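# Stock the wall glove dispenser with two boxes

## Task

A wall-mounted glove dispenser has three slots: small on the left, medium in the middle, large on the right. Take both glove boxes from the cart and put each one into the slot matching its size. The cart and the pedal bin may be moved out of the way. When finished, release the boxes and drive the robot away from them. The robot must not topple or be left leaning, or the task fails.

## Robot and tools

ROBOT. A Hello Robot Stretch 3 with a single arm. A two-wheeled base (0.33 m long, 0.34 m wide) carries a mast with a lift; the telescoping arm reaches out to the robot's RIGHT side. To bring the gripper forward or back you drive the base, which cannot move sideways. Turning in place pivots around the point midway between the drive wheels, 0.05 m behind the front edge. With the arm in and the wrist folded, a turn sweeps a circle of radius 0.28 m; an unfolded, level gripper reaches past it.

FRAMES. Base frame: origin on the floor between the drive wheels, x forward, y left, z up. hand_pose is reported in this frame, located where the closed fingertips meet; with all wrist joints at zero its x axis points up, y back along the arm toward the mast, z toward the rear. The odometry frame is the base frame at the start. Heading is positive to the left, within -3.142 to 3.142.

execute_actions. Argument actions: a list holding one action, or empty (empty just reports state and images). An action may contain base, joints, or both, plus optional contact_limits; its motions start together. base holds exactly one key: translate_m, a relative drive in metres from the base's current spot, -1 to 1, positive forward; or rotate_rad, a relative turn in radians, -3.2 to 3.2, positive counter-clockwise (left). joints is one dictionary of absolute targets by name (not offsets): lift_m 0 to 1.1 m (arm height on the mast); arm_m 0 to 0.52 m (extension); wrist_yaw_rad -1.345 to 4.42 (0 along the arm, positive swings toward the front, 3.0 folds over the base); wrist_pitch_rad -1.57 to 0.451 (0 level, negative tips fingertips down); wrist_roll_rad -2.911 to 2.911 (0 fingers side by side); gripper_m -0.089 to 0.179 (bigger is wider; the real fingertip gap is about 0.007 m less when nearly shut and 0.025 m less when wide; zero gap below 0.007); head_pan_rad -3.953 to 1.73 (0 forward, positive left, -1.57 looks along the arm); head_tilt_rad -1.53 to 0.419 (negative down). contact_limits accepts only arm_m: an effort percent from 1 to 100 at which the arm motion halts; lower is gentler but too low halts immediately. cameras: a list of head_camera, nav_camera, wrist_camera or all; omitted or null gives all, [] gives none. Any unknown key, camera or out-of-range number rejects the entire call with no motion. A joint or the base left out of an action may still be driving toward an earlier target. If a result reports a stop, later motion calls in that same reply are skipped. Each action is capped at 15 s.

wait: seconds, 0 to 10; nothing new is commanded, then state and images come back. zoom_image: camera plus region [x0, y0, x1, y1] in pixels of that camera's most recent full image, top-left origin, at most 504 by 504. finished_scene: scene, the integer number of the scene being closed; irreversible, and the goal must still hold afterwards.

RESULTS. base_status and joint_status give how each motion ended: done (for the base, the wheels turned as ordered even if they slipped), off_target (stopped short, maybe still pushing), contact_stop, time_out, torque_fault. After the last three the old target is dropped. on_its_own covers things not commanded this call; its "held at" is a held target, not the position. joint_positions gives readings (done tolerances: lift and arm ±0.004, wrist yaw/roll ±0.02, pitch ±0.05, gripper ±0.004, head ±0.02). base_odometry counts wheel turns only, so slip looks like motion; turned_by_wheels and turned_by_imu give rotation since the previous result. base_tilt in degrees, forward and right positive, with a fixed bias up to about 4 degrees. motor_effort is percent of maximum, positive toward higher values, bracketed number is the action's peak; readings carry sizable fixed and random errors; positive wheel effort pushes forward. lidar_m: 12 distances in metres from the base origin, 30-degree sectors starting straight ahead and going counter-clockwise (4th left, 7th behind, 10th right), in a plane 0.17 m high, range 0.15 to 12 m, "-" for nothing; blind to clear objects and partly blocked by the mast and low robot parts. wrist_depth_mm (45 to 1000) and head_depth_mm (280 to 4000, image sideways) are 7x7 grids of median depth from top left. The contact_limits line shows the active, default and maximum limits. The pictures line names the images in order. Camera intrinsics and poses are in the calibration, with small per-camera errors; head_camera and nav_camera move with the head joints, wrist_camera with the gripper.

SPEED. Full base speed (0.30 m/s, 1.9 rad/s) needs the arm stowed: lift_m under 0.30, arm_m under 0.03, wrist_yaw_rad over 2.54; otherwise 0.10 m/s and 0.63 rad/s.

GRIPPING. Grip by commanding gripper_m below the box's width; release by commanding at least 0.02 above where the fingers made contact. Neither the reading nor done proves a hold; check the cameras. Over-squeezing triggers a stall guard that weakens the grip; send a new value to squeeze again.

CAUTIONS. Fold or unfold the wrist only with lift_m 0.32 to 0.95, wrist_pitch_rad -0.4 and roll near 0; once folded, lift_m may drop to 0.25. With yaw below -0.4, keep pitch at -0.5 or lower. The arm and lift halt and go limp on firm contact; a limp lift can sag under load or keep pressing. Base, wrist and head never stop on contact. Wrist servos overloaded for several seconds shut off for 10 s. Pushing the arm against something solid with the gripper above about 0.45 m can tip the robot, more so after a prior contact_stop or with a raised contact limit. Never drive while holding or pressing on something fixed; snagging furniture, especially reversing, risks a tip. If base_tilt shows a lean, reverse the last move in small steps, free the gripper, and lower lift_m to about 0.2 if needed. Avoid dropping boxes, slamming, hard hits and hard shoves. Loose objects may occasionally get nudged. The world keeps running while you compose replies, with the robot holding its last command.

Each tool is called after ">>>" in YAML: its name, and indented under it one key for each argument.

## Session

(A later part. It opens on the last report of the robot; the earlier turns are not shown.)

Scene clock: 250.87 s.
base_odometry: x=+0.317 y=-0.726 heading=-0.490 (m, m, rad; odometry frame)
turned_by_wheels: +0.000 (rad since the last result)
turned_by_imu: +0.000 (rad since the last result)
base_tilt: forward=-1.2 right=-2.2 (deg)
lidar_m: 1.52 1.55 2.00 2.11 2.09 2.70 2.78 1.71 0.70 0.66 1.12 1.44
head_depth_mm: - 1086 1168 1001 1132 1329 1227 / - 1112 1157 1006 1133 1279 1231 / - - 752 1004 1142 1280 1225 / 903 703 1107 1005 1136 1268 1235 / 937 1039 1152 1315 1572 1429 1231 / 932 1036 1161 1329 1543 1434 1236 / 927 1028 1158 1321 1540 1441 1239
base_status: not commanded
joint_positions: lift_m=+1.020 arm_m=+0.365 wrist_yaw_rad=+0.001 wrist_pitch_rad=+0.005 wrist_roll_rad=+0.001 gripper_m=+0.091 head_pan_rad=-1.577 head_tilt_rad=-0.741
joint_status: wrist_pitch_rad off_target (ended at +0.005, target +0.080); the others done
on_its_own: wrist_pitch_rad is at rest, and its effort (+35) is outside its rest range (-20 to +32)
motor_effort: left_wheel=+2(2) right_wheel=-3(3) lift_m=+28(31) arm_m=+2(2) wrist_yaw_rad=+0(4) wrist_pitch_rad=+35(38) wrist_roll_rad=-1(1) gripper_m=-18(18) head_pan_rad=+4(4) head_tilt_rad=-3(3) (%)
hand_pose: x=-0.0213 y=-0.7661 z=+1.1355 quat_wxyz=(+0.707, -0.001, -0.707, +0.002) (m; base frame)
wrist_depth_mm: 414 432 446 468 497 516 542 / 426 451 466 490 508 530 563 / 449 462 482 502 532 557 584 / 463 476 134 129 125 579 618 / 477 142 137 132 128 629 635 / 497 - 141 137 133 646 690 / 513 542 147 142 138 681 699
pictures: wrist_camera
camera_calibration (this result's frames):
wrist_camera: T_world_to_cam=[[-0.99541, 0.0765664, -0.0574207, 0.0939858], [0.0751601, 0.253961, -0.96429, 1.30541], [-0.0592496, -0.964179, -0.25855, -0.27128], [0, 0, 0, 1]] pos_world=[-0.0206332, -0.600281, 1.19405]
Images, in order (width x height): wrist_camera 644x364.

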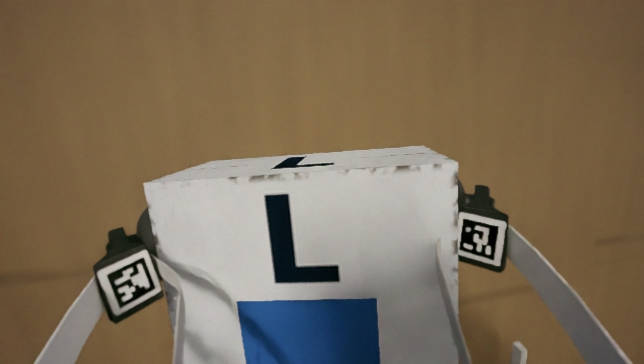

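>>> execute_actions:
  actions:
    - {"base":{"translate_m":0.84},"joints":{"arm_m":0.0,"wrist_yaw_rad":0.1}}
  cameras: []

>>> execute_actions:
  actions:
    - {"base":{"rotate_rad":1.64},"joints":{"lift_m":0.9}}
  cameras: []

>>> execute_actions:
  actions:
    - {"base":{"translate_m":0.9},"joints":{"head_pan_rad":-1.3,"head_tilt_rad":-0.8}}
  cameras: ["head_camera"]

>>> execute_actions:
  actions:
    - {"base":{"translate_m":0.5}}

Scene clock: 267.33 s.
base_odometry: x=+1.058 y=-1.121 heading=-0.490 (m, m, rad; odometry frame)
turned_by_wheels: +0.000 (rad since the last result)
turned_by_imu: -0.001 (rad since the last result)
base_tilt: forward=-1.3 right=-2.2 (deg)
lidar_m: 0.69 0.70 0.90 2.03 2.50 2.79 3.62 1.00 1.07 1.02 1.04 0.74
head_depth_mm: 894 999 1085 - - - 1222 / 887 963 - - - - 1201 / 886 946 - - - - 1219 / 877 933 - - 983 1425 1234 / 872 378 364 423 1419 1434 1234 / 868 964 1109 1238 1443 1435 1238 / 861 959 1074 1232 1425 1436 1239
base_status: done
joint_positions: lift_m=+1.020 arm_m=+0.003 wrist_yaw_rad=+0.100 wrist_pitch_rad=+0.005 wrist_roll_rad=+0.001 gripper_m=+0.091 head_pan_rad=-1.577 head_tilt_rad=-0.741
joint_status: all done
joint sent to its limit — the command would take arm_m past its lower limit, so that joint was sent only as far as its limit.
on_its_own: wrist_pitch_rad is at rest, and its effort (+35) is outside its rest range (-20 to +32)
motor_effort: left_wheel=+1(6) right_wheel=-3(7) lift_m=+28(28) arm_m=-3(3) wrist_yaw_rad=-1(5) wrist_pitch_rad=+35(35) wrist_roll_rad=-1(1) gripper_m=-18(18) head_pan_rad=+4(4) head_tilt_rad=-3(3) (%)
hand_pose: x=+0.0042 y=-0.4030 z=+1.1355 quat_wxyz=(+0.706, +0.034, -0.706, +0.037) (m; base frame)
wrist_depth_mm: 696 709 715 744 763 755 777 / 738 756 765 758 765 801 827 / 768 776 793 806 815 829 846 / 801 800 134 129 125 843 880 / 828 142 137 132 128 884 917 / 850 - 141 137 133 955 970 / 825 923 146 142 137 982 995
pictures: none
No camera images: the call's "cameras" was empty. Leave "cameras" out to get every camera's image.

Scene clock: 270.87 s.
base_odometry: x=+1.058 y=-1.121 heading=+1.150 (m, m, rad; odometry frame)
turned_by_wheels: +1.640 (rad since the last result)
turned_by_imu: +1.612 (rad since the last result)
base_tilt: forward=-1.3 right=-2.3 (deg)
lidar_m: 2.47 2.45 2.96 3.61 1.00 1.07 1.02 1.00 0.72 0.69 0.71 0.96
head_depth_mm: 578 644 724 832 961 - - / 578 645 727 798 971 - - / 579 644 712 418 - - - / 578 644 713 421 477 1201 1231 / 578 644 713 425 709 1171 1232 / 578 643 724 828 972 1175 1232 / 578 645 725 833 972 1164 1239
base_status: done
joint_positions: lift_m=+0.900 arm_m=+0.003 wrist_yaw_rad=+0.101 wrist_pitch_rad=+0.005 wrist_roll_rad=+0.001 gripper_m=+0.091 head_pan_rad=-1.577 head_tilt_rad=-0.741
joint_status: all done
on_its_own: wrist_pitch_rad is at rest, and its effort (+35) is outside its rest range (-20 to +32)
motor_effort: left_wheel=-3(5) right_wheel=+4(9) lift_m=+23(27) arm_m=-3(3) wrist_yaw_rad=-1(0) wrist_pitch_rad=+35(35) wrist_roll_rad=-1(1) gripper_m=-18(18) head_pan_rad=+4(4) head_tilt_rad=-3(3) (%)
hand_pose: x=+0.0043 y=-0.4030 z=+1.0158 quat_wxyz=(+0.706, +0.034, -0.706, +0.037) (m; base frame)
wrist_depth_mm: 420 417 416 417 420 419 414 / 436 431 439 440 437 429 430 / 458 448 449 447 452 449 447 / 479 472 134 129 125 475 470 / 498 142 136 132 129 493 485 / 513 - 142 137 132 517 509 / 541 547 147 142 137 543 531
pictures: none
No camera images: the call's "cameras" was empty. Leave "cameras" out to get every camera's image.

Scene clock: 280.97 s.
base_odometry: x=+1.426 y=-0.299 heading=+1.150 (m, m, rad; odometry frame)
turned_by_wheels: +0.000 (rad since the last result)
turned_by_imu: +0.000 (rad since the last result)
base_tilt: forward=-1.3 right=-2.2 (deg)
lidar_m: 1.85 1.76 1.73 3.61 2.78 1.70 1.92 0.97 0.70 0.67 0.69 0.93
head_depth_mm: 547 610 663 399 - - - / 561 626 674 418 479 1225 1200 / 575 643 721 462 535 1232 1206 / 589 662 752 875 1044 1283 1212 / 605 683 778 912 1097 1313 1216 / 623 703 806 948 1134 1335 1206 / 639 723 834 969 1195 1365 1210
base_status: done
joint_positions: lift_m=+0.900 arm_m=+0.003 wrist_yaw_rad=+0.100 wrist_pitch_rad=+0.005 wrist_roll_rad=+0.001 gripper_m=+0.091 head_pan_rad=-1.307 head_tilt_rad=-0.790
joint_status: all done
on_its_own: wrist_pitch_rad is at rest, and its effort (+35) is outside its rest range (-20 to +32)
motor_effort: left_wheel=-3(3) right_wheel=+3(9) lift_m=+22(22) arm_m=-3(3) wrist_yaw_rad=-1(1) wrist_pitch_rad=+35(35) wrist_roll_rad=-1(1) gripper_m=-17(18) head_pan_rad=+4(28) head_tilt_rad=-3(8) (%)
hand_pose: x=+0.0042 y=-0.4030 z=+1.0158 quat_wxyz=(+0.706, +0.034, -0.706, +0.037) (m; base frame)
wrist_depth_mm: 401 401 399 395 398 398 398 / 418 418 419 413 415 411 413 / 437 438 436 431 429 431 431 / 453 445 134 129 125 452 445 / 468 142 136 132 128 469 462 / 499 - 142 137 133 499 490 / 512 516 146 142 138 511 515
pictures: head_camera (sideways: a quarter turn clockwise sets it upright)
camera_calibration (this result's frames):
head_camera: T_world_to_cam=[[-0.150051, 0.650594, -0.744454, 0.981714], [0.963447, 0.265245, 0.0376119, -0.0481638], [0.221933, -0.711599, -0.666613, 0.822513], [0, 0, 0, 1]] pos_world=[0.0111681, -0.0406233, 1.28095]
Images, in order (width x height): head_camera 896x504.

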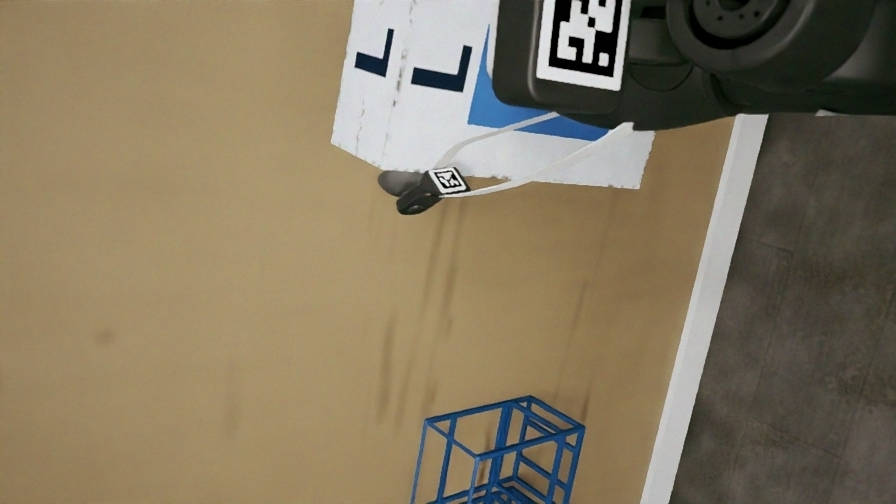

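Scene clock: 287.07 s.
base_odometry: x=+1.631 y=+0.157 heading=+1.150 (m, m, rad; odometry frame)
turned_by_wheels: +0.000 (rad since the last result)
turned_by_imu: +0.000 (rad since the last result)
base_tilt: forward=-1.2 right=-2.2 (deg)
lidar_m: 1.35 1.39 1.44 2.64 3.50 2.15 2.42 0.96 0.69 0.66 0.68 0.91
head_depth_mm: 539 599 651 399 - - - / 551 614 662 418 479 1203 1203 / 565 632 709 463 535 1208 1204 / 580 651 741 856 996 1258 1207 / 594 670 766 835 921 1301 1210 / 611 690 790 867 1115 1335 1208 / 626 711 821 966 1186 1366 1216
base_status: done
joint_positions: lift_m=+0.900 arm_m=+0.003 wrist_yaw_rad=+0.100 wrist_pitch_rad=+0.005 wrist_roll_rad=+0.001 gripper_m=+0.091 head_pan_rad=-1.307 head_tilt_rad=-0.790
joint_status: not commanded
on_its_own: wrist_pitch_rad is at rest, and its effort (+35) is outside its rest range (-20 to +32)
motor_effort: left_wheel=-3(3) right_wheel=+3(9) lift_m=+23(23) arm_m=-3(3) wrist_yaw_rad=+0(1) wrist_pitch_rad=+35(34) wrist_roll_rad=-1(1) gripper_m=-18(17) head_pan_rad=+5(4) head_tilt_rad=-4(3) (%)
hand_pose: x=+0.0042 y=-0.4030 z=+1.0158 quat_wxyz=(+0.706, +0.034, -0.706, +0.037) (m; base frame)
wrist_depth_mm: 390 386 390 392 390 387 389 / 404 406 408 402 404 401 401 / 425 422 420 419 410 416 419 / 439 446 134 129 125 442 442 / 460 142 137 132 128 446 457 / 472 - 141 137 134 478 479 / 510 498 147 142 138 497 498
pictures: head_camera (sideways: a quarter turn clockwise sets it upright), nav_camera (sideways: a quarter turn counterclockwise sets it upright), wrist_camera
camera_calibration (this result's frames):
head_camera: T_world_to_cam=[[-0.15009, 0.650611, -0.744431, 0.981685], [0.963434, 0.265292, 0.0376121, -0.0481639], [0.221962, -0.711566, -0.666639, 0.822546], [0, 0, 0, 1]] pos_world=[0.0111699, -0.0406223, 1.28095]
nav_camera: T_world_to_cam=[[0.199437, -0.737278, 0.645482, -0.809786], [-0.973016, -0.227004, 0.041349, 0.000311992], [0.116041, -0.63631, -0.762656, 0.949236], [0, 0, 0, 1]] pos_world=[0.0516541, 0.00704238, 1.24663]
wrist_camera: T_world_to_cam=[[-0.998087, -0.0228641, -0.0574444, 0.0446703], [0.0495493, 0.259912, -0.96436, 1.09847], [0.0369797, -0.965362, -0.258281, 0.0482475], [0, 0, 0, 1]] pos_world=[-0.0116279, -0.237908, 1.07435]
Images, in order (width x height): head_camera 896x504, nav_camera 672x504, wrist_camera 644x364.

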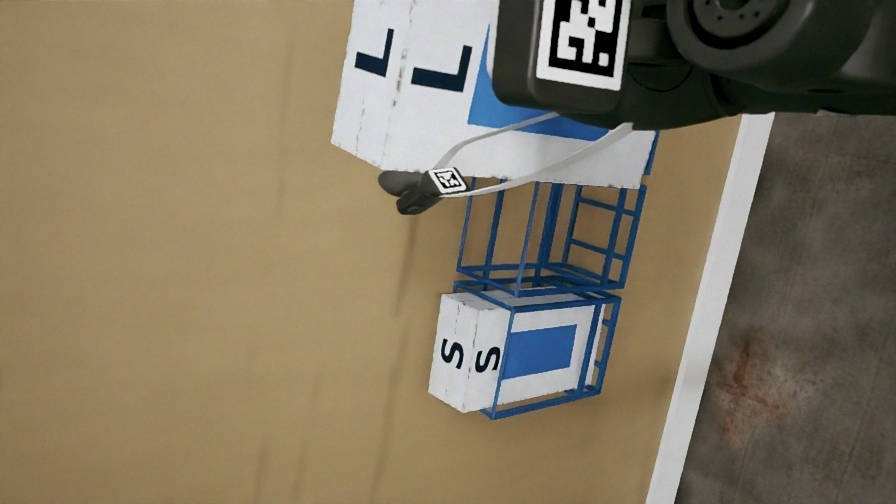

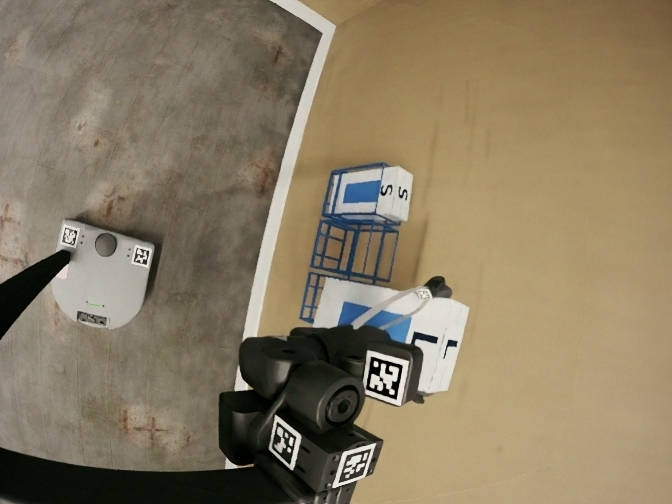

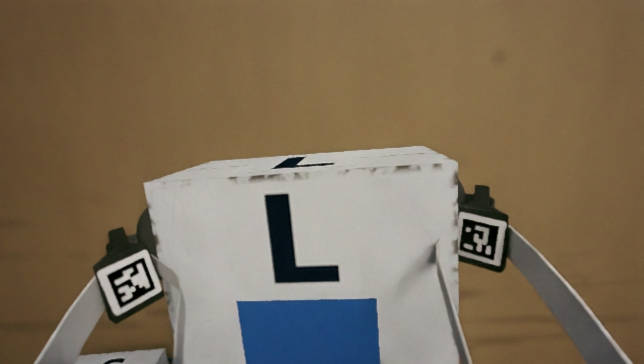

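>>> execute_actions:
  actions:
    - {"base":{"translate_m":-0.01},"joints":{"lift_m":0.85,"arm_m":0.19,"head_pan_rad":-1.85,"head_tilt_rad":-0.9}}

Scene clock: 294.90 s.
base_odometry: x=+1.626 y=+0.148 heading=+1.150 (m, m, rad; odometry frame)
turned_by_wheels: +0.000 (rad since the last result)
turned_by_imu: +0.000 (rad since the last result)
base_tilt: forward=-1.1 right=-2.2 (deg)
lidar_m: 1.36 1.40 1.43 2.68 3.51 2.14 2.41 0.96 0.69 0.66 0.68 0.91
head_depth_mm: 647 746 882 1064 - - 1136 / 630 723 839 - - 1310 1157 / 613 702 780 - 1246 1316 1165 / 596 681 - - 1176 1315 1173 / 580 646 - - 1101 1292 1171 / 566 606 - 885 1015 1274 1171 / 552 594 605 817 966 1255 1176
base_status: done
joint_positions: lift_m=+0.850 arm_m=+0.190 wrist_yaw_rad=+0.100 wrist_pitch_rad=+0.005 wrist_roll_rad=+0.001 gripper_m=+0.091 head_pan_rad=-1.843 head_tilt_rad=-0.889
joint_status: all done
on_its_own: wrist_pitch_rad is at rest, and its effort (+35) is outside its rest range (-20 to +32)
motor_effort: left_wheel=-2(7) right_wheel=+4(6) lift_m=+22(22) arm_m=+2(2) wrist_yaw_rad=+0(1) wrist_pitch_rad=+35(35) wrist_roll_rad=-1(1) gripper_m=-18(17) head_pan_rad=-4(41) head_tilt_rad=-4(11) (%)
hand_pose: x=+0.0042 y=-0.5898 z=+0.9658 quat_wxyz=(+0.706, +0.034, -0.706, +0.037) (m; base frame)
wrist_depth_mm: 214 216 214 215 213 212 212 / 224 224 223 221 222 222 220 / 233 231 232 230 230 230 231 / 242 241 134 129 125 241 239 / 252 141 137 131 129 248 251 / 266 - 142 137 133 262 260 / 277 279 147 142 138 275 274
pictures: head_camera (sideways: a quarter turn clockwise sets it upright), nav_camera (sideways: a quarter turn counterclockwise sets it upright), wrist_camera
camera_calibration (this result's frames):
head_camera: T_world_to_cam=[[0.222149, 0.703819, -0.674751, 0.888607], [0.962801, -0.267538, 0.0379215, -0.048558], [-0.153832, -0.658075, -0.737071, 0.916442], [0, 0, 0, 1]] pos_world=[-0.00967408, -0.0353213, 1.27691]
nav_camera: T_world_to_cam=[[-0.221222, -0.793645, 0.566735, -0.704622], [-0.953639, 0.297637, 0.044557, -0.00397711], [-0.204044, -0.530603, -0.822695, 1.02925], [0, 0, 0, 1]] pos_world=[0.0503413, -0.0119124, 1.24627]
wrist_camera: T_world_to_cam=[[-0.998087, -0.0228395, -0.057447, 0.0375364], [0.0495592, 0.259884, -0.964367, 1.09879], [0.0369552, -0.96537, -0.258255, -0.145049], [0, 0, 0, 1]] pos_world=[-0.0116304, -0.424727, 1.02434]
Images, in order (width x height): head_camera 896x504, nav_camera 672x504, wrist_camera 644x364.

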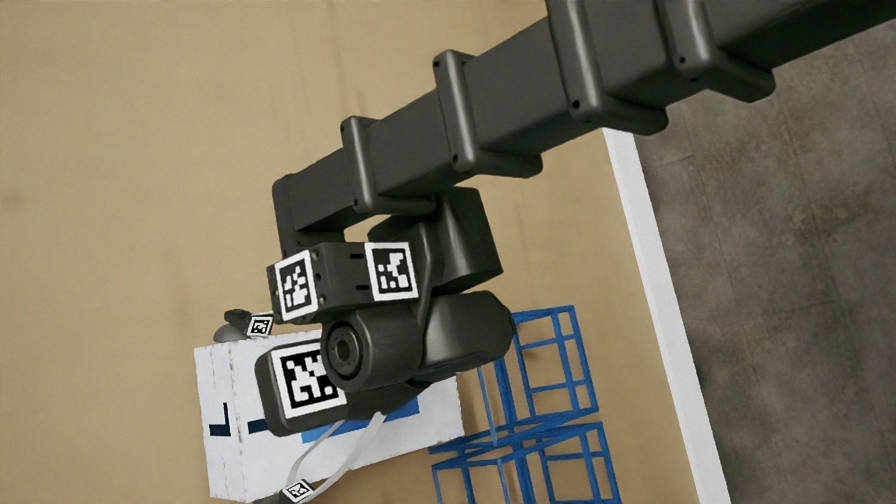

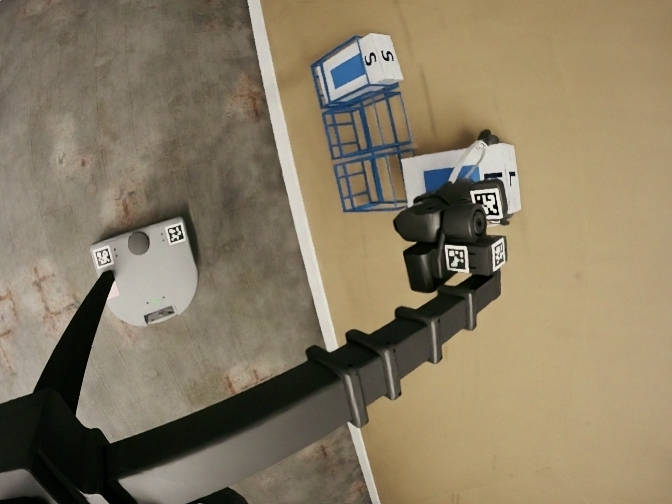

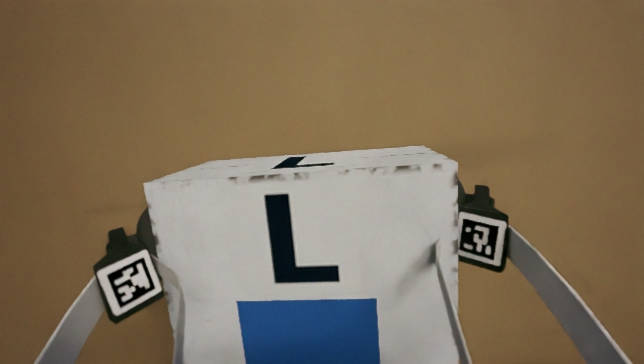

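>>> execute_actions:
  actions:
    - {"joints":{"lift_m":0.83,"arm_m":0.23,"head_pan_rad":-1.45,"head_tilt_rad":-0.9}}
  cameras: ["head_camera","wrist_camera"]

Scene clock: 299.10 s.
base_odometry: x=+1.626 y=+0.148 heading=+1.150 (m, m, rad; odometry frame)
turned_by_wheels: +0.000 (rad since the last result)
turned_by_imu: +0.000 (rad since the last result)
base_tilt: forward=-1.4 right=-2.2 (deg)
lidar_m: 1.36 1.40 1.43 2.68 3.49 2.14 2.41 0.96 0.69 0.66 0.68 0.92
head_depth_mm: 560 635 - - 1073 1263 1162 / 567 614 - - 1098 1286 1161 / 572 618 670 903 1121 1295 1163 / 577 648 762 892 1148 1303 1166 / 586 668 781 936 1170 1316 1168 / 592 677 793 845 1195 1323 1171 / 599 686 805 812 1225 1326 1169
base_status: not commanded
joint_positions: lift_m=+0.830 arm_m=+0.230 wrist_yaw_rad=+0.100 wrist_pitch_rad=+0.005 wrist_roll_rad=+0.001 gripper_m=+0.091 head_pan_rad=-1.457 head_tilt_rad=-0.889
joint_status: all done
on_its_own: wrist_pitch_rad is at rest, and its effort (+35) is outside its rest range (-20 to +32)
motor_effort: left_wheel=-2(2) right_wheel=+3(4) lift_m=+23(21) arm_m=+3(3) wrist_yaw_rad=-1(1) wrist_pitch_rad=+35(35) wrist_roll_rad=-1(1) gripper_m=-17(17) head_pan_rad=+4(35) head_tilt_rad=-4(3) (%)
hand_pose: x=+0.0042 y=-0.6297 z=+0.9457 quat_wxyz=(+0.706, +0.034, -0.706, +0.037) (m; base frame)
wrist_depth_mm: 179 177 177 176 176 178 176 / 185 184 185 184 183 183 182 / 192 192 193 191 189 191 190 / 201 198 133 128 125 199 199 / 210 140 135 132 128 204 207 / 219 - 141 136 133 219 217 / 231 231 146 142 138 227 227
pictures: head_camera (sideways: a quarter turn clockwise sets it upright), wrist_camera
camera_calibration (this result's frames):
head_camera: T_world_to_cam=[[-0.0590931, 0.735679, -0.674748, 0.890319], [0.992697, 0.114519, 0.0379215, -0.0487404], [0.105169, -0.66758, -0.737073, 0.914866], [0, 0, 0, 1]] pos_world=[0.00478025, -0.0386609, 1.27691]
wrist_camera: T_world_to_cam=[[-0.998089, -0.0228396, -0.057424, 0.0354538], [0.0495266, 0.260156, -0.964296, 1.08991], [0.0369633, -0.965297, -0.258527, -0.188447], [0, 0, 0, 1]] pos_world=[-0.0116278, -0.464643, 1.00431]
Images, in order (width x height): head_camera 896x504, wrist_camera 644x364.

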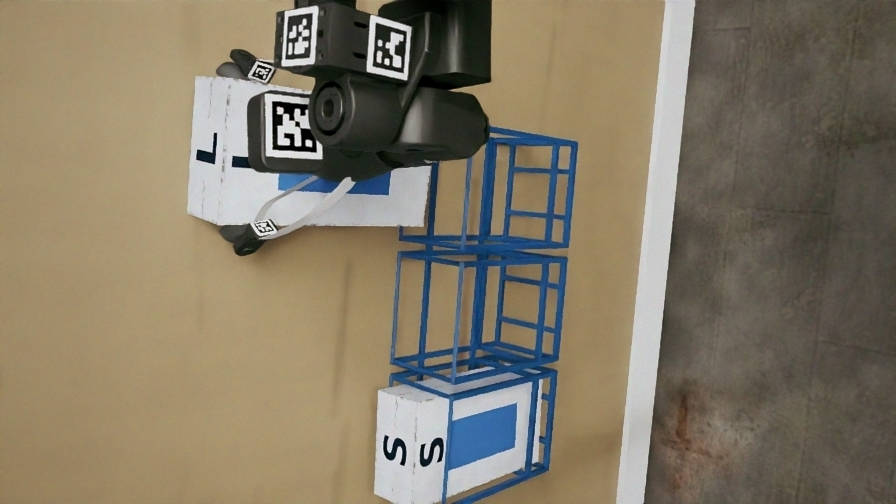

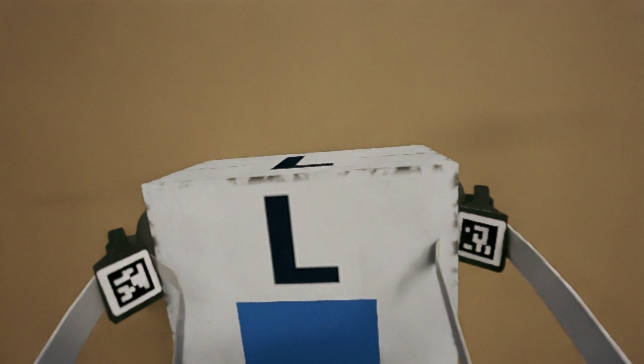

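>>> execute_actions:
  actions:
    - {"joints":{"lift_m":0.76,"arm_m":0.225}}
  cameras: ["head_camera"]

Scene clock: 305.80 s.
base_odometry: x=+1.626 y=+0.148 heading=+1.150 (m, m, rad; odometry frame)
turned_by_wheels: +0.000 (rad since the last result)
turned_by_imu: +0.000 (rad since the last result)
base_tilt: forward=-1.3 right=-2.3 (deg)
lidar_m: 1.36 1.40 1.43 2.69 3.49 2.15 2.41 0.96 0.69 0.66 0.68 0.92
head_depth_mm: 560 634 735 - 1142 1268 1163 / 566 641 650 - 1133 1286 1160 / 572 644 654 784 1127 1291 1166 / 580 659 769 888 1141 1300 1170 / 585 669 780 937 1171 1320 1173 / 593 677 792 846 1195 1318 1169 / 600 687 805 811 1227 1322 1170
base_status: not commanded
joint_positions: lift_m=+0.760 arm_m=+0.225 wrist_yaw_rad=+0.111 wrist_pitch_rad=+0.122 wrist_roll_rad=-0.009 gripper_m=+0.091 head_pan_rad=-1.457 head_tilt_rad=-0.889
joint_status: all done
on_its_own: wrist_pitch_rad moved +0.117 to your old target +0.080
motor_effort: left_wheel=+0(2) right_wheel=-3(4) lift_m=+15(28) arm_m=-2(3) wrist_yaw_rad=-6(7) wrist_pitch_rad=-20(35) wrist_roll_rad=+4(4) gripper_m=-18(18) head_pan_rad=+4(4) head_tilt_rad=-4(4) (%)
hand_pose: x=+0.0070 y=-0.6259 z=+0.9063 quat_wxyz=(+0.706, -0.004, -0.704, +0.082) (m; base frame)
wrist_depth_mm: 196 195 193 193 191 189 187 / 201 200 199 196 196 194 192 / 205 204 202 201 197 198 195 / 210 207 135 130 126 202 201 / 214 141 136 132 128 205 205 / 220 - 139 134 131 213 207 / 225 224 141 136 133 215 214
pictures: head_camera (sideways: a quarter turn clockwise sets it upright)
camera_calibration (this result's frames):
head_camera: T_world_to_cam=[[-0.0591397, 0.735681, -0.674741, 0.89031], [0.99269, 0.11458, 0.0379215, -0.0487403], [0.10521, -0.667566, -0.737079, 0.914874], [0, 0, 0, 1]] pos_world=[0.00478264, -0.0386608, 1.27691]
Images, in order (width x height): head_camera 896x504.

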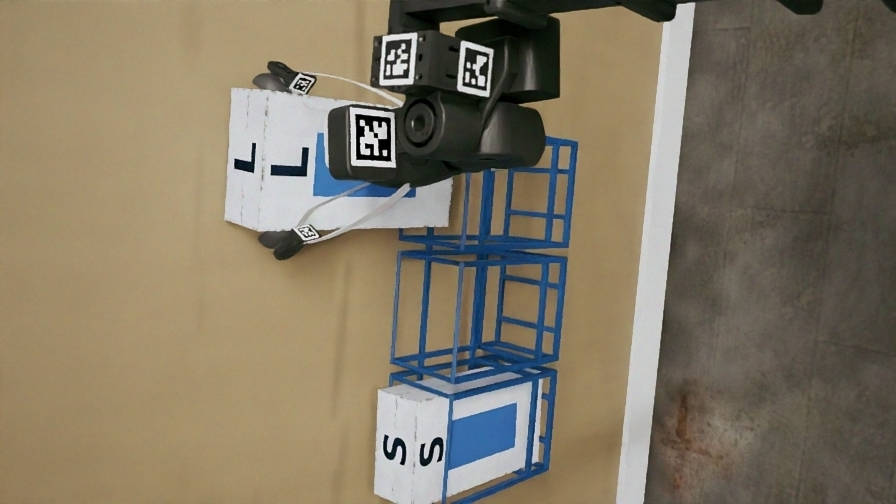

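>>> execute_actions:
  actions:
    - {"base":{"translate_m":0.01},"joints":{"lift_m":0.82,"arm_m":0.233}}
  cameras: []

>>> execute_actions:
  actions:
    - {"joints":{"lift_m":0.77}}
  cameras: ["head_camera","wrist_camera"]

>>> zoom_image:
  camera: "head_camera"
  region: [350,100,650,300]

Scene clock: 314.77 s.
base_odometry: x=+1.631 y=+0.157 heading=+1.150 (m, m, rad; odometry frame)
turned_by_wheels: +0.000 (rad since the last result)
turned_by_imu: +0.000 (rad since the last result)
base_tilt: forward=-1.3 right=-2.2 (deg)
lidar_m: 1.35 1.39 1.43 2.64 3.50 2.15 2.41 0.96 0.69 0.66 0.68 0.92
head_depth_mm: 560 635 702 - 1072 1264 1167 / 566 620 - - 1093 1287 1165 / 572 627 660 903 1116 1288 1166 / 578 650 768 870 1140 1300 1169 / 586 668 780 935 1169 1323 1168 / 592 678 792 830 1189 1315 1174 / 598 688 804 821 1221 1325 1168
base_status: done
joint_positions: lift_m=+0.820 arm_m=+0.233 wrist_yaw_rad=+0.107 wrist_pitch_rad=-0.004 wrist_roll_rad=-0.007 gripper_m=+0.091 head_pan_rad=-1.457 head_tilt_rad=-0.889
joint_status: all done
on_its_own: wrist_pitch_rad is at rest, and its effort (+38) is outside its rest range (-20 to +32)
motor_effort: left_wheel=-2(6) right_wheel=+4(14) lift_m=+28(30) arm_m=+4(3) wrist_yaw_rad=-5(7) wrist_pitch_rad=+38(40) wrist_roll_rad=+3(5) gripper_m=-18(18) head_pan_rad=+4(4) head_tilt_rad=-4(4) (%)
hand_pose: x=+0.0058 y=-0.6322 z=+0.9333 quat_wxyz=(+0.709, +0.039, -0.703, +0.036) (m; base frame)
wrist_depth_mm: 175 175 174 173 173 172 172 / 182 182 181 181 180 179 178 / 191 189 189 188 186 186 186 / 198 196 132 127 124 194 194 / 208 137 133 130 128 202 203 / 216 - 137 134 132 213 213 / 231 228 143 138 136 225 224
pictures: none
No camera images: the call's "cameras" was empty. Leave "cameras" out to get every camera's image.

Scene clock: 316.07 s.
base_odometry: x=+1.631 y=+0.157 heading=+1.150 (m, m, rad; odometry frame)
turned_by_wheels: +0.000 (rad since the last result)
turned_by_imu: +0.000 (rad since the last result)
base_tilt: forward=-1.1 right=-2.3 (deg)
lidar_m: 1.35 1.39 1.43 2.65 3.51 2.16 2.42 0.95 0.69 0.66 0.68 0.92
head_depth_mm: 561 636 723 - 1113 1271 1164 / 565 640 643 - 1125 1285 1162 / 572 642 659 785 1124 1294 1169 / 578 659 768 869 1141 1304 1171 / 586 667 780 937 1171 1320 1168 / 593 678 792 833 1193 1325 1175 / 599 687 806 819 1222 1325 1177
base_status: not commanded
joint_positions: lift_m=+0.770 arm_m=+0.233 wrist_yaw_rad=+0.109 wrist_pitch_rad=+0.090 wrist_roll_rad=-0.004 gripper_m=+0.091 head_pan_rad=-1.457 head_tilt_rad=-0.889
joint_status: all done
motor_effort: left_wheel=-1(2) right_wheel=+1(3) lift_m=+17(25) arm_m=+3(3) wrist_yaw_rad=-7(5) wrist_pitch_rad=-5(38) wrist_roll_rad=+2(3) gripper_m=-18(17) head_pan_rad=+4(4) head_tilt_rad=-4(4) (%)
hand_pose: x=+0.0066 y=-0.6335 z=+0.9081 quat_wxyz=(+0.705, +0.007, -0.705, +0.070) (m; base frame)
wrist_depth_mm: 186 183 183 182 180 179 178 / 191 188 188 187 187 184 182 / 196 194 194 190 189 188 187 / 200 198 132 128 125 193 193 / 207 137 134 131 127 198 197 / 212 - 137 133 131 205 204 / 219 217 141 137 134 212 209
pictures: head_camera (sideways: a quarter turn clockwise sets it upright), wrist_camera
camera_calibration (this result's frames):
head_camera: T_world_to_cam=[[-0.0592125, 0.735681, -0.674735, 0.890303], [0.992679, 0.114677, 0.0379215, -0.0487403], [0.105275, -0.66755, -0.737085, 0.91488], [0, 0, 0, 1]] pos_world=[0.00478641, -0.0386607, 1.27691]
wrist_camera: T_world_to_cam=[[-0.997634, -0.0365549, -0.0582207, 0.0276485], [0.0508683, 0.177142, -0.98287, 1.0187], [0.046242, -0.983506, -0.174864, -0.289472], [0, 0, 0, 1]] pos_world=[-0.0108507, -0.464142, 0.952241]
Images, in order (width x height): head_camera 896x504, wrist_camera 644x364.

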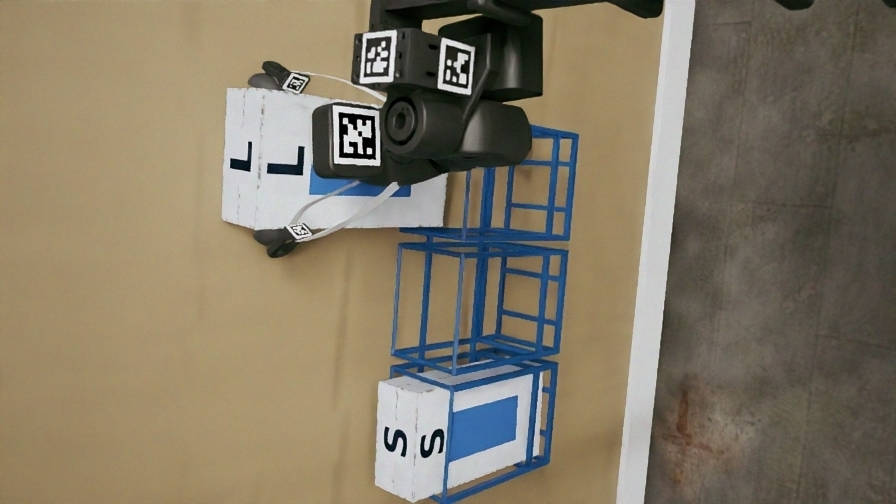

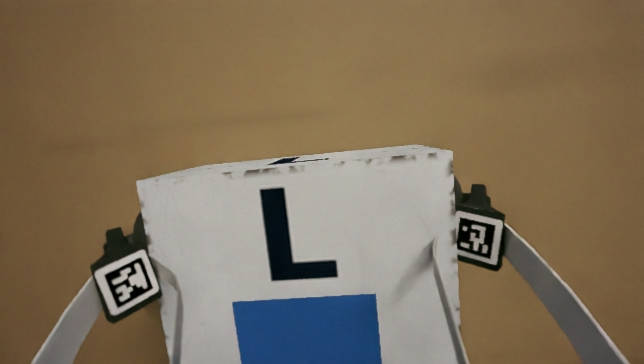

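Region (350, 100, 650, 300) of head_camera's 896x504 image, scaled by 1.680, with more detail than that image has.

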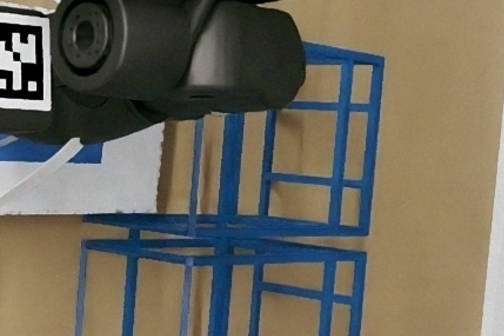

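>>> execute_actions:
  actions:
    - {"joints":{"lift_m":0.82,"arm_m":0.22}}
  cameras: []

>>> execute_actions:
  actions:
    - {"joints":{"lift_m":0.77}}
  cameras: ["head_camera","nav_camera"]

>>> zoom_image:
  camera: "head_camera"
  region: [350,50,650,300]

Scene clock: 324.97 s.
base_odometry: x=+1.631 y=+0.157 heading=+1.150 (m, m, rad; odometry frame)
turned_by_wheels: +0.000 (rad since the last result)
turned_by_imu: +0.000 (rad since the last result)
base_tilt: forward=-1.2 right=-2.1 (deg)
lidar_m: 1.35 1.39 1.43 2.64 3.52 2.16 2.41 0.96 0.69 0.66 0.68 0.92
head_depth_mm: 561 635 700 - 1070 1258 1160 / 566 620 - - 1089 1288 1166 / 571 627 651 904 1121 1297 1171 / 578 652 768 872 1144 1300 1170 / 584 668 781 937 1172 1319 1169 / 592 676 793 833 1198 1325 1172 / 599 686 805 821 1227 1327 1169
base_status: not commanded
joint_positions: lift_m=+0.820 arm_m=+0.220 wrist_yaw_rad=+0.100 wrist_pitch_rad=+0.008 wrist_roll_rad=-0.004 gripper_m=+0.091 head_pan_rad=-1.457 head_tilt_rad=-0.889
joint_status: all done
on_its_own: wrist_pitch_rad is at rest, and its effort (+33) is outside its rest range (-20 to +32)
motor_effort: left_wheel=-2(2) right_wheel=+3(3) lift_m=+28(30) arm_m=-2(3) wrist_yaw_rad=+0(7) wrist_pitch_rad=+33(34) wrist_roll_rad=+1(2) gripper_m=-17(18) head_pan_rad=+4(4) head_tilt_rad=-4(3) (%)
hand_pose: x=+0.0042 y=-0.6204 z=+0.9365 quat_wxyz=(+0.708, +0.033, -0.705, +0.038) (m; base frame)
wrist_depth_mm: 185 186 186 185 185 185 185 / 194 194 194 192 192 192 191 / 202 202 200 200 200 199 200 / 210 207 135 131 129 208 208 / 219 177 137 134 132 215 217 / 228 - 141 138 136 229 227 / 242 240 145 142 140 237 236
pictures: none
No camera images: the call's "cameras" was empty. Leave "cameras" out to get every camera's image.

Scene clock: 326.27 s.
base_odometry: x=+1.631 y=+0.157 heading=+1.150 (m, m, rad; odometry frame)
turned_by_wheels: +0.000 (rad since the last result)
turned_by_imu: +0.000 (rad since the last result)
base_tilt: forward=-1.1 right=-2.1 (deg)
lidar_m: 1.35 1.39 1.43 2.65 3.51 2.15 2.42 0.95 0.69 0.66 0.68 0.91
head_depth_mm: 561 637 735 - 1131 1261 1159 / 567 642 637 - 1135 1288 1160 / 571 644 647 774 1129 1290 1166 / 578 659 769 866 1143 1300 1166 / 585 670 781 936 1168 1320 1167 / 592 678 793 831 1195 1319 1169 / 598 687 807 821 1228 1319 1173
base_status: not commanded
joint_positions: lift_m=+0.770 arm_m=+0.220 wrist_yaw_rad=+0.108 wrist_pitch_rad=+0.094 wrist_roll_rad=-0.010 gripper_m=+0.091 head_pan_rad=-1.457 head_tilt_rad=-0.889
joint_status: all done
motor_effort: left_wheel=-1(2) right_wheel=-1(3) lift_m=+17(31) arm_m=-2(3) wrist_yaw_rad=-5(5) wrist_pitch_rad=-7(33) wrist_roll_rad=+4(4) gripper_m=-17(18) head_pan_rad=+4(4) head_tilt_rad=-4(4) (%)
hand_pose: x=+0.0064 y=-0.6211 z=+0.9090 quat_wxyz=(+0.707, +0.005, -0.703, +0.071) (m; base frame)
wrist_depth_mm: 198 196 197 194 192 193 189 / 202 200 200 199 198 196 196 / 208 206 206 204 202 201 199 / 214 210 136 133 131 206 206 / 218 140 137 134 132 210 210 / 226 - 138 136 133 218 218 / 233 231 140 137 134 225 224
pictures: head_camera (sideways: a quarter turn clockwise sets it upright), nav_camera (sideways: a quarter turn counterclockwise sets it upright)
camera_calibration (this result's frames):
head_camera: T_world_to_cam=[[-0.0592131, 0.735684, -0.674731, 0.890297], [0.992679, 0.114677, 0.0379215, -0.0487403], [0.105275, -0.667546, -0.737089, 0.914885], [0, 0, 0, 1]] pos_world=[0.0047864, -0.0386606, 1.27691]
nav_camera: T_world_to_cam=[[0.0938941, -0.818548, 0.566713, -0.706515], [-0.995524, -0.0833456, 0.0445578, -0.00372266], [0.0107603, -0.56836, -0.82271, 1.02796], [0, 0, 0, 1]] pos_world=[0.0515705, 0.00562408, 1.24627]
Images, in order (width x height): head_camera 896x504, nav_camera 672x504.

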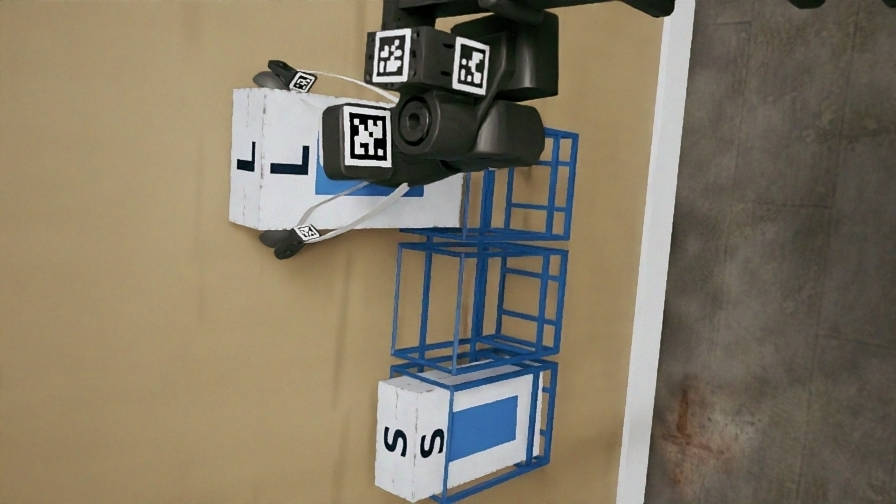

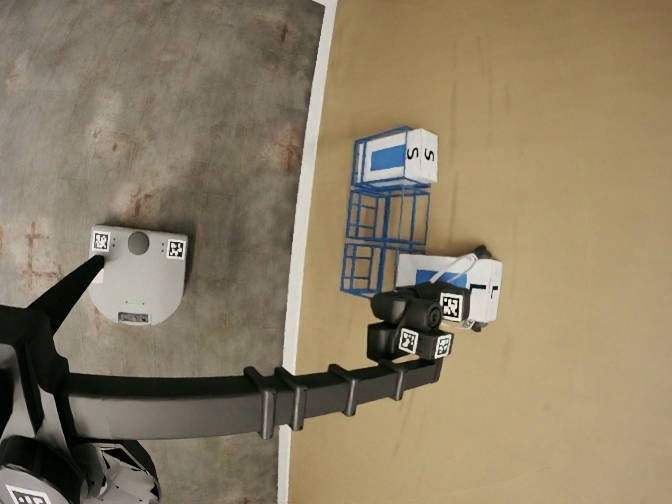

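Region (350, 50, 650, 300) of head_camera's 896x504 image, scaled by 1.680, with more detail than that image has.

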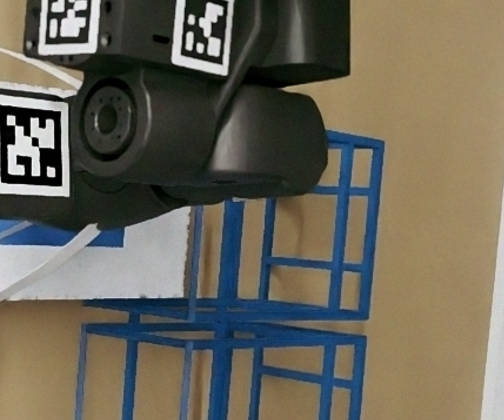

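>>> execute_actions:
  actions:
    - {"base":{"translate_m":0.011},"joints":{"lift_m":0.82,"arm_m":0.224}}
  cameras: []

>>> execute_actions:
  actions:
    - {"joints":{"lift_m":0.77}}
  cameras: ["head_camera"]

Scene clock: 331.00 s.
base_odometry: x=+1.635 y=+0.167 heading=+1.150 (m, m, rad; odometry frame)
turned_by_wheels: +0.000 (rad since the last result)
turned_by_imu: +0.000 (rad since the last result)
base_tilt: forward=-1.2 right=-2.1 (deg)
lidar_m: 1.34 1.38 1.43 2.61 3.52 2.17 2.43 0.96 0.69 0.66 0.68 0.92
head_depth_mm: 560 636 700 - 1074 1266 1160 / 567 620 - - 1094 1282 1160 / 573 625 652 903 1118 1295 1165 / 579 650 767 910 1147 1303 1167 / 585 669 780 929 1167 1317 1171 / 591 677 793 839 1198 1323 1169 / 599 687 803 852 1222 1321 1172
base_status: done
joint_positions: lift_m=+0.820 arm_m=+0.224 wrist_yaw_rad=+0.101 wrist_pitch_rad=+0.011 wrist_roll_rad=-0.003 gripper_m=+0.091 head_pan_rad=-1.457 head_tilt_rad=-0.889
joint_status: all done
motor_effort: left_wheel=-2(4) right_wheel=+2(8) lift_m=+27(29) arm_m=+2(4) wrist_yaw_rad=+0(6) wrist_pitch_rad=+32(34) wrist_roll_rad=+1(6) gripper_m=-17(18) head_pan_rad=+4(4) head_tilt_rad=-4(3) (%)
hand_pose: x=+0.0043 y=-0.6239 z=+0.9372 quat_wxyz=(+0.707, +0.032, -0.705, +0.039) (m; base frame)
wrist_depth_mm: 184 182 183 182 182 182 181 / 190 190 189 188 188 189 188 / 198 197 196 198 196 195 196 / 205 205 136 132 129 203 202 / 216 176 137 134 132 211 213 / 226 - 140 137 135 224 222 / 238 235 144 140 138 232 230
pictures: none
No camera images: the call's "cameras" was empty. Leave "cameras" out to get every camera's image.

Scene clock: 332.30 s.
base_odometry: x=+1.635 y=+0.167 heading=+1.150 (m, m, rad; odometry frame)
turned_by_wheels: +0.000 (rad since the last result)
turned_by_imu: +0.000 (rad since the last result)
base_tilt: forward=-1.2 right=-2.3 (deg)
lidar_m: 1.34 1.38 1.43 2.61 3.54 2.17 2.43 0.95 0.69 0.66 0.68 0.92
head_depth_mm: 561 635 734 - 1111 1265 1163 / 566 643 658 - 1128 1288 1160 / 572 651 670 772 1129 1286 1164 / 578 660 767 908 1141 1297 1162 / 585 668 778 930 1176 1319 1169 / 591 678 791 840 1198 1320 1171 / 597 685 805 850 1227 1323 1171
base_status: not commanded
joint_positions: lift_m=+0.770 arm_m=+0.224 wrist_yaw_rad=+0.099 wrist_pitch_rad=+0.010 wrist_roll_rad=-0.003 gripper_m=+0.091 head_pan_rad=-1.457 head_tilt_rad=-0.889
joint_status: all done
motor_effort: left_wheel=-2(2) right_wheel=+4(4) lift_m=+23(24) arm_m=+2(2) wrist_yaw_rad=+1(1) wrist_pitch_rad=+32(32) wrist_roll_rad=+1(1) gripper_m=-17(17) head_pan_rad=+4(4) head_tilt_rad=-3(4) (%)
hand_pose: x=+0.0038 y=-0.6240 z=+0.8873 quat_wxyz=(+0.707, +0.031, -0.705, +0.038) (m; base frame)
wrist_depth_mm: 182 182 183 182 181 182 180 / 191 190 189 189 189 189 188 / 198 197 196 196 197 195 197 / 206 204 136 132 129 204 204 / 214 210 138 134 132 212 211 / 224 - 140 137 134 224 221 / 235 234 143 140 137 234 234
pictures: head_camera (sideways: a quarter turn clockwise sets it upright)
camera_calibration (this result's frames):
head_camera: T_world_to_cam=[[-0.0592328, 0.735683, -0.674731, 0.890297], [0.992676, 0.114704, 0.0379215, -0.0487403], [0.105293, -0.667543, -0.737089, 0.914886], [0, 0, 0, 1]] pos_world=[0.00478743, -0.0386606, 1.27691]
Images, in order (width x height): head_camera 896x504.

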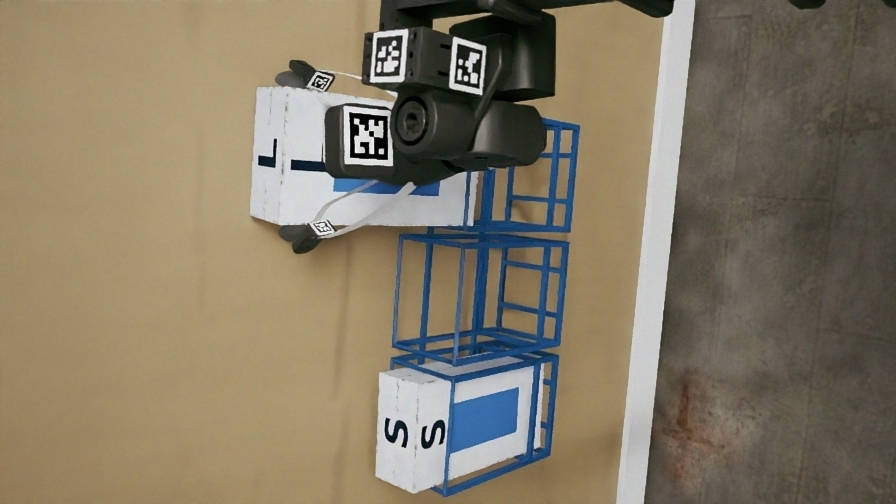

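Clear. Lower.

>>> execute_actions:
  actions:
    - {"joints":{"lift_m":0.63}}
  cameras: ["head_camera"]

>>> execute_actions:
  actions:
    - {"joints":{"gripper_m":0.165}}
  cameras: ["head_camera","wrist_camera"]

Scene clock: 337.37 s.
base_odometry: x=+1.635 y=+0.167 heading=+1.150 (m, m, rad; odometry frame)
turned_by_wheels: +0.000 (rad since the last result)
turned_by_imu: +0.000 (rad since the last result)
base_tilt: forward=-1.2 right=-2.2 (deg)
lidar_m: 1.34 1.38 1.43 2.60 3.53 2.16 2.43 0.96 0.69 0.66 0.68 0.92
head_depth_mm: 560 636 737 872 - - 1163 / 566 644 745 793 - 1289 1162 / 571 651 757 772 1158 1296 1167 / 578 661 767 906 1146 1301 1166 / 585 667 780 930 1171 1318 1165 / 591 676 791 838 1197 1324 1174 / 599 686 805 849 1223 1320 1174
base_status: not commanded
joint_positions: lift_m=+0.630 arm_m=+0.224 wrist_yaw_rad=+0.095 wrist_pitch_rad=+0.012 wrist_roll_rad=-0.002 gripper_m=+0.091 head_pan_rad=-1.457 head_tilt_rad=-0.889
joint_status: all done
motor_effort: left_wheel=-2(2) right_wheel=+5(5) lift_m=+22(25) arm_m=+2(2) wrist_yaw_rad=+3(3) wrist_pitch_rad=+31(32) wrist_roll_rad=+1(1) gripper_m=-17(17) head_pan_rad=+4(4) head_tilt_rad=-4(4) (%)
hand_pose: x=+0.0029 y=-0.6241 z=+0.7477 quat_wxyz=(+0.707, +0.030, -0.706, +0.038) (m; base frame)
wrist_depth_mm: 182 182 183 183 181 182 182 / 189 190 190 188 189 190 189 / 197 196 197 196 197 195 196 / 204 204 136 132 129 204 205 / 214 211 137 134 132 212 215 / 222 - 141 137 134 225 222 / 230 229 143 140 138 232 233
pictures: head_camera (sideways: a quarter turn clockwise sets it upright)
camera_calibration (this result's frames):
head_camera: T_world_to_cam=[[-0.0592328, 0.735683, -0.674731, 0.890297], [0.992676, 0.114704, 0.0379215, -0.0487403], [0.105292, -0.667543, -0.737089, 0.914886], [0, 0, 0, 1]] pos_world=[0.00478743, -0.0386606, 1.27691]
Images, in order (width x height): head_camera 896x504.

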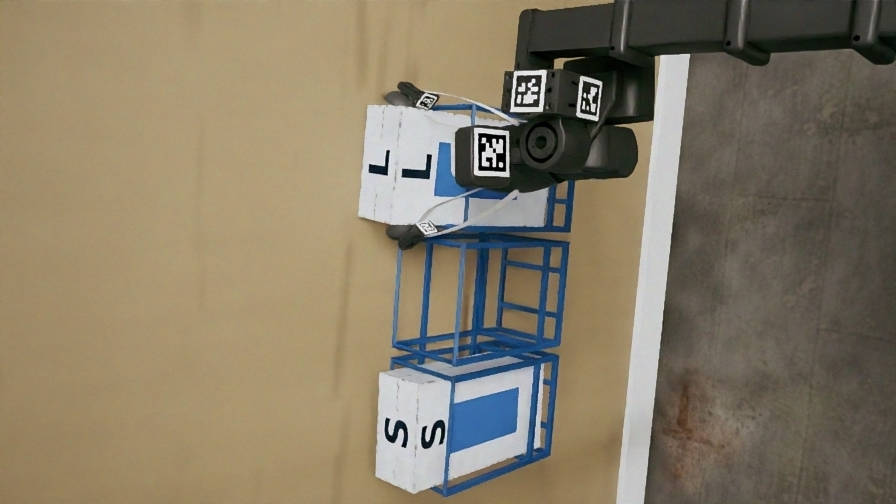

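Scene clock: 338.60 s.
base_odometry: x=+1.635 y=+0.167 heading=+1.150 (m, m, rad; odometry frame)
turned_by_wheels: +0.000 (rad since the last result)
turned_by_imu: +0.000 (rad since the last result)
base_tilt: forward=-1.4 right=-2.2 (deg)
lidar_m: 1.34 1.38 1.43 2.61 3.53 2.17 2.43 0.96 0.69 0.66 0.68 0.92
head_depth_mm: 560 635 734 873 - - 1161 / 565 645 747 795 - 1283 1156 / 572 652 757 782 1157 1292 1163 / 577 660 767 921 1145 1306 1172 / 585 669 780 930 1172 1313 1166 / 592 676 790 839 1193 1319 1168 / 600 685 804 853 1234 1323 1175
base_status: not commanded
joint_positions: lift_m=+0.630 arm_m=+0.224 wrist_yaw_rad=+0.098 wrist_pitch_rad=+0.057 wrist_roll_rad=-0.002 gripper_m=+0.165 head_pan_rad=-1.457 head_tilt_rad=-0.889
joint_status: all done
motor_effort: left_wheel=-2(3) right_wheel=+4(5) lift_m=+22(22) arm_m=+2(2) wrist_yaw_rad=+1(3) wrist_pitch_rad=+11(32) wrist_roll_rad=+1(1) gripper_m=+0(83) head_pan_rad=+4(4) head_tilt_rad=-4(4) (%)
hand_pose: x=+0.0038 y=-0.6247 z=+0.7592 quat_wxyz=(+0.706, +0.015, -0.706, +0.055) (m; base frame)
wrist_depth_mm: 187 187 187 186 186 185 185 / 193 192 192 191 191 191 189 / 202 199 198 198 198 197 196 / 206 206 204 204 203 202 203 / 213 212 212 210 208 - 209 / 219 218 145 138 133 215 217 / 231 227 119 118 118 224 226
pictures: head_camera (sideways: a quarter turn clockwise sets it upright), wrist_camera
camera_calibration (this result's frames):
head_camera: T_world_to_cam=[[-0.0592328, 0.735683, -0.674731, 0.890297], [0.992676, 0.114704, 0.0379215, -0.0487403], [0.105292, -0.667542, -0.737089, 0.914886], [0, 0, 0, 1]] pos_world=[0.00478742, -0.0386606, 1.27691]
wrist_camera: T_world_to_cam=[[-0.998027, -0.0239892, -0.0580246, 0.0242261], [0.0517454, 0.209184, -0.976506, 0.886198], [0.0355634, -0.977582, -0.20753, -0.278209], [0, 0, 0, 1]] pos_world=[-0.0117843, -0.456769, 0.809047]
Images, in order (width x height): head_camera 896x504, wrist_camera 644x364.

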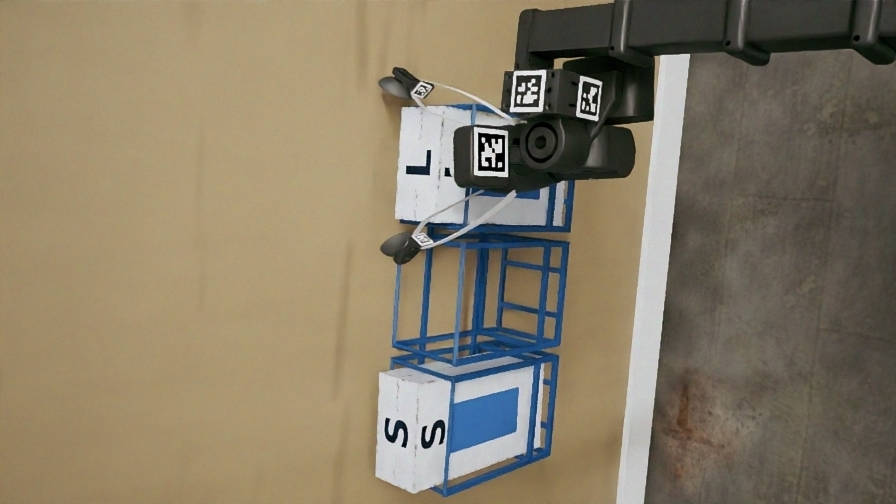

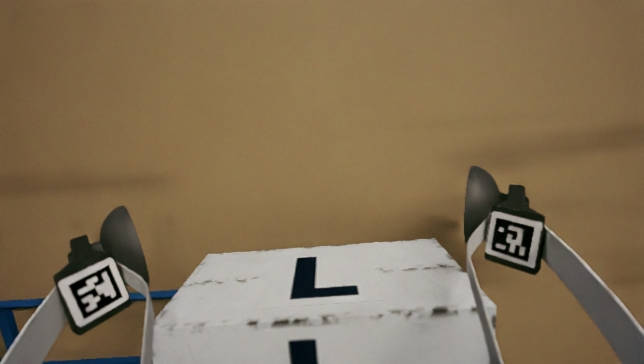

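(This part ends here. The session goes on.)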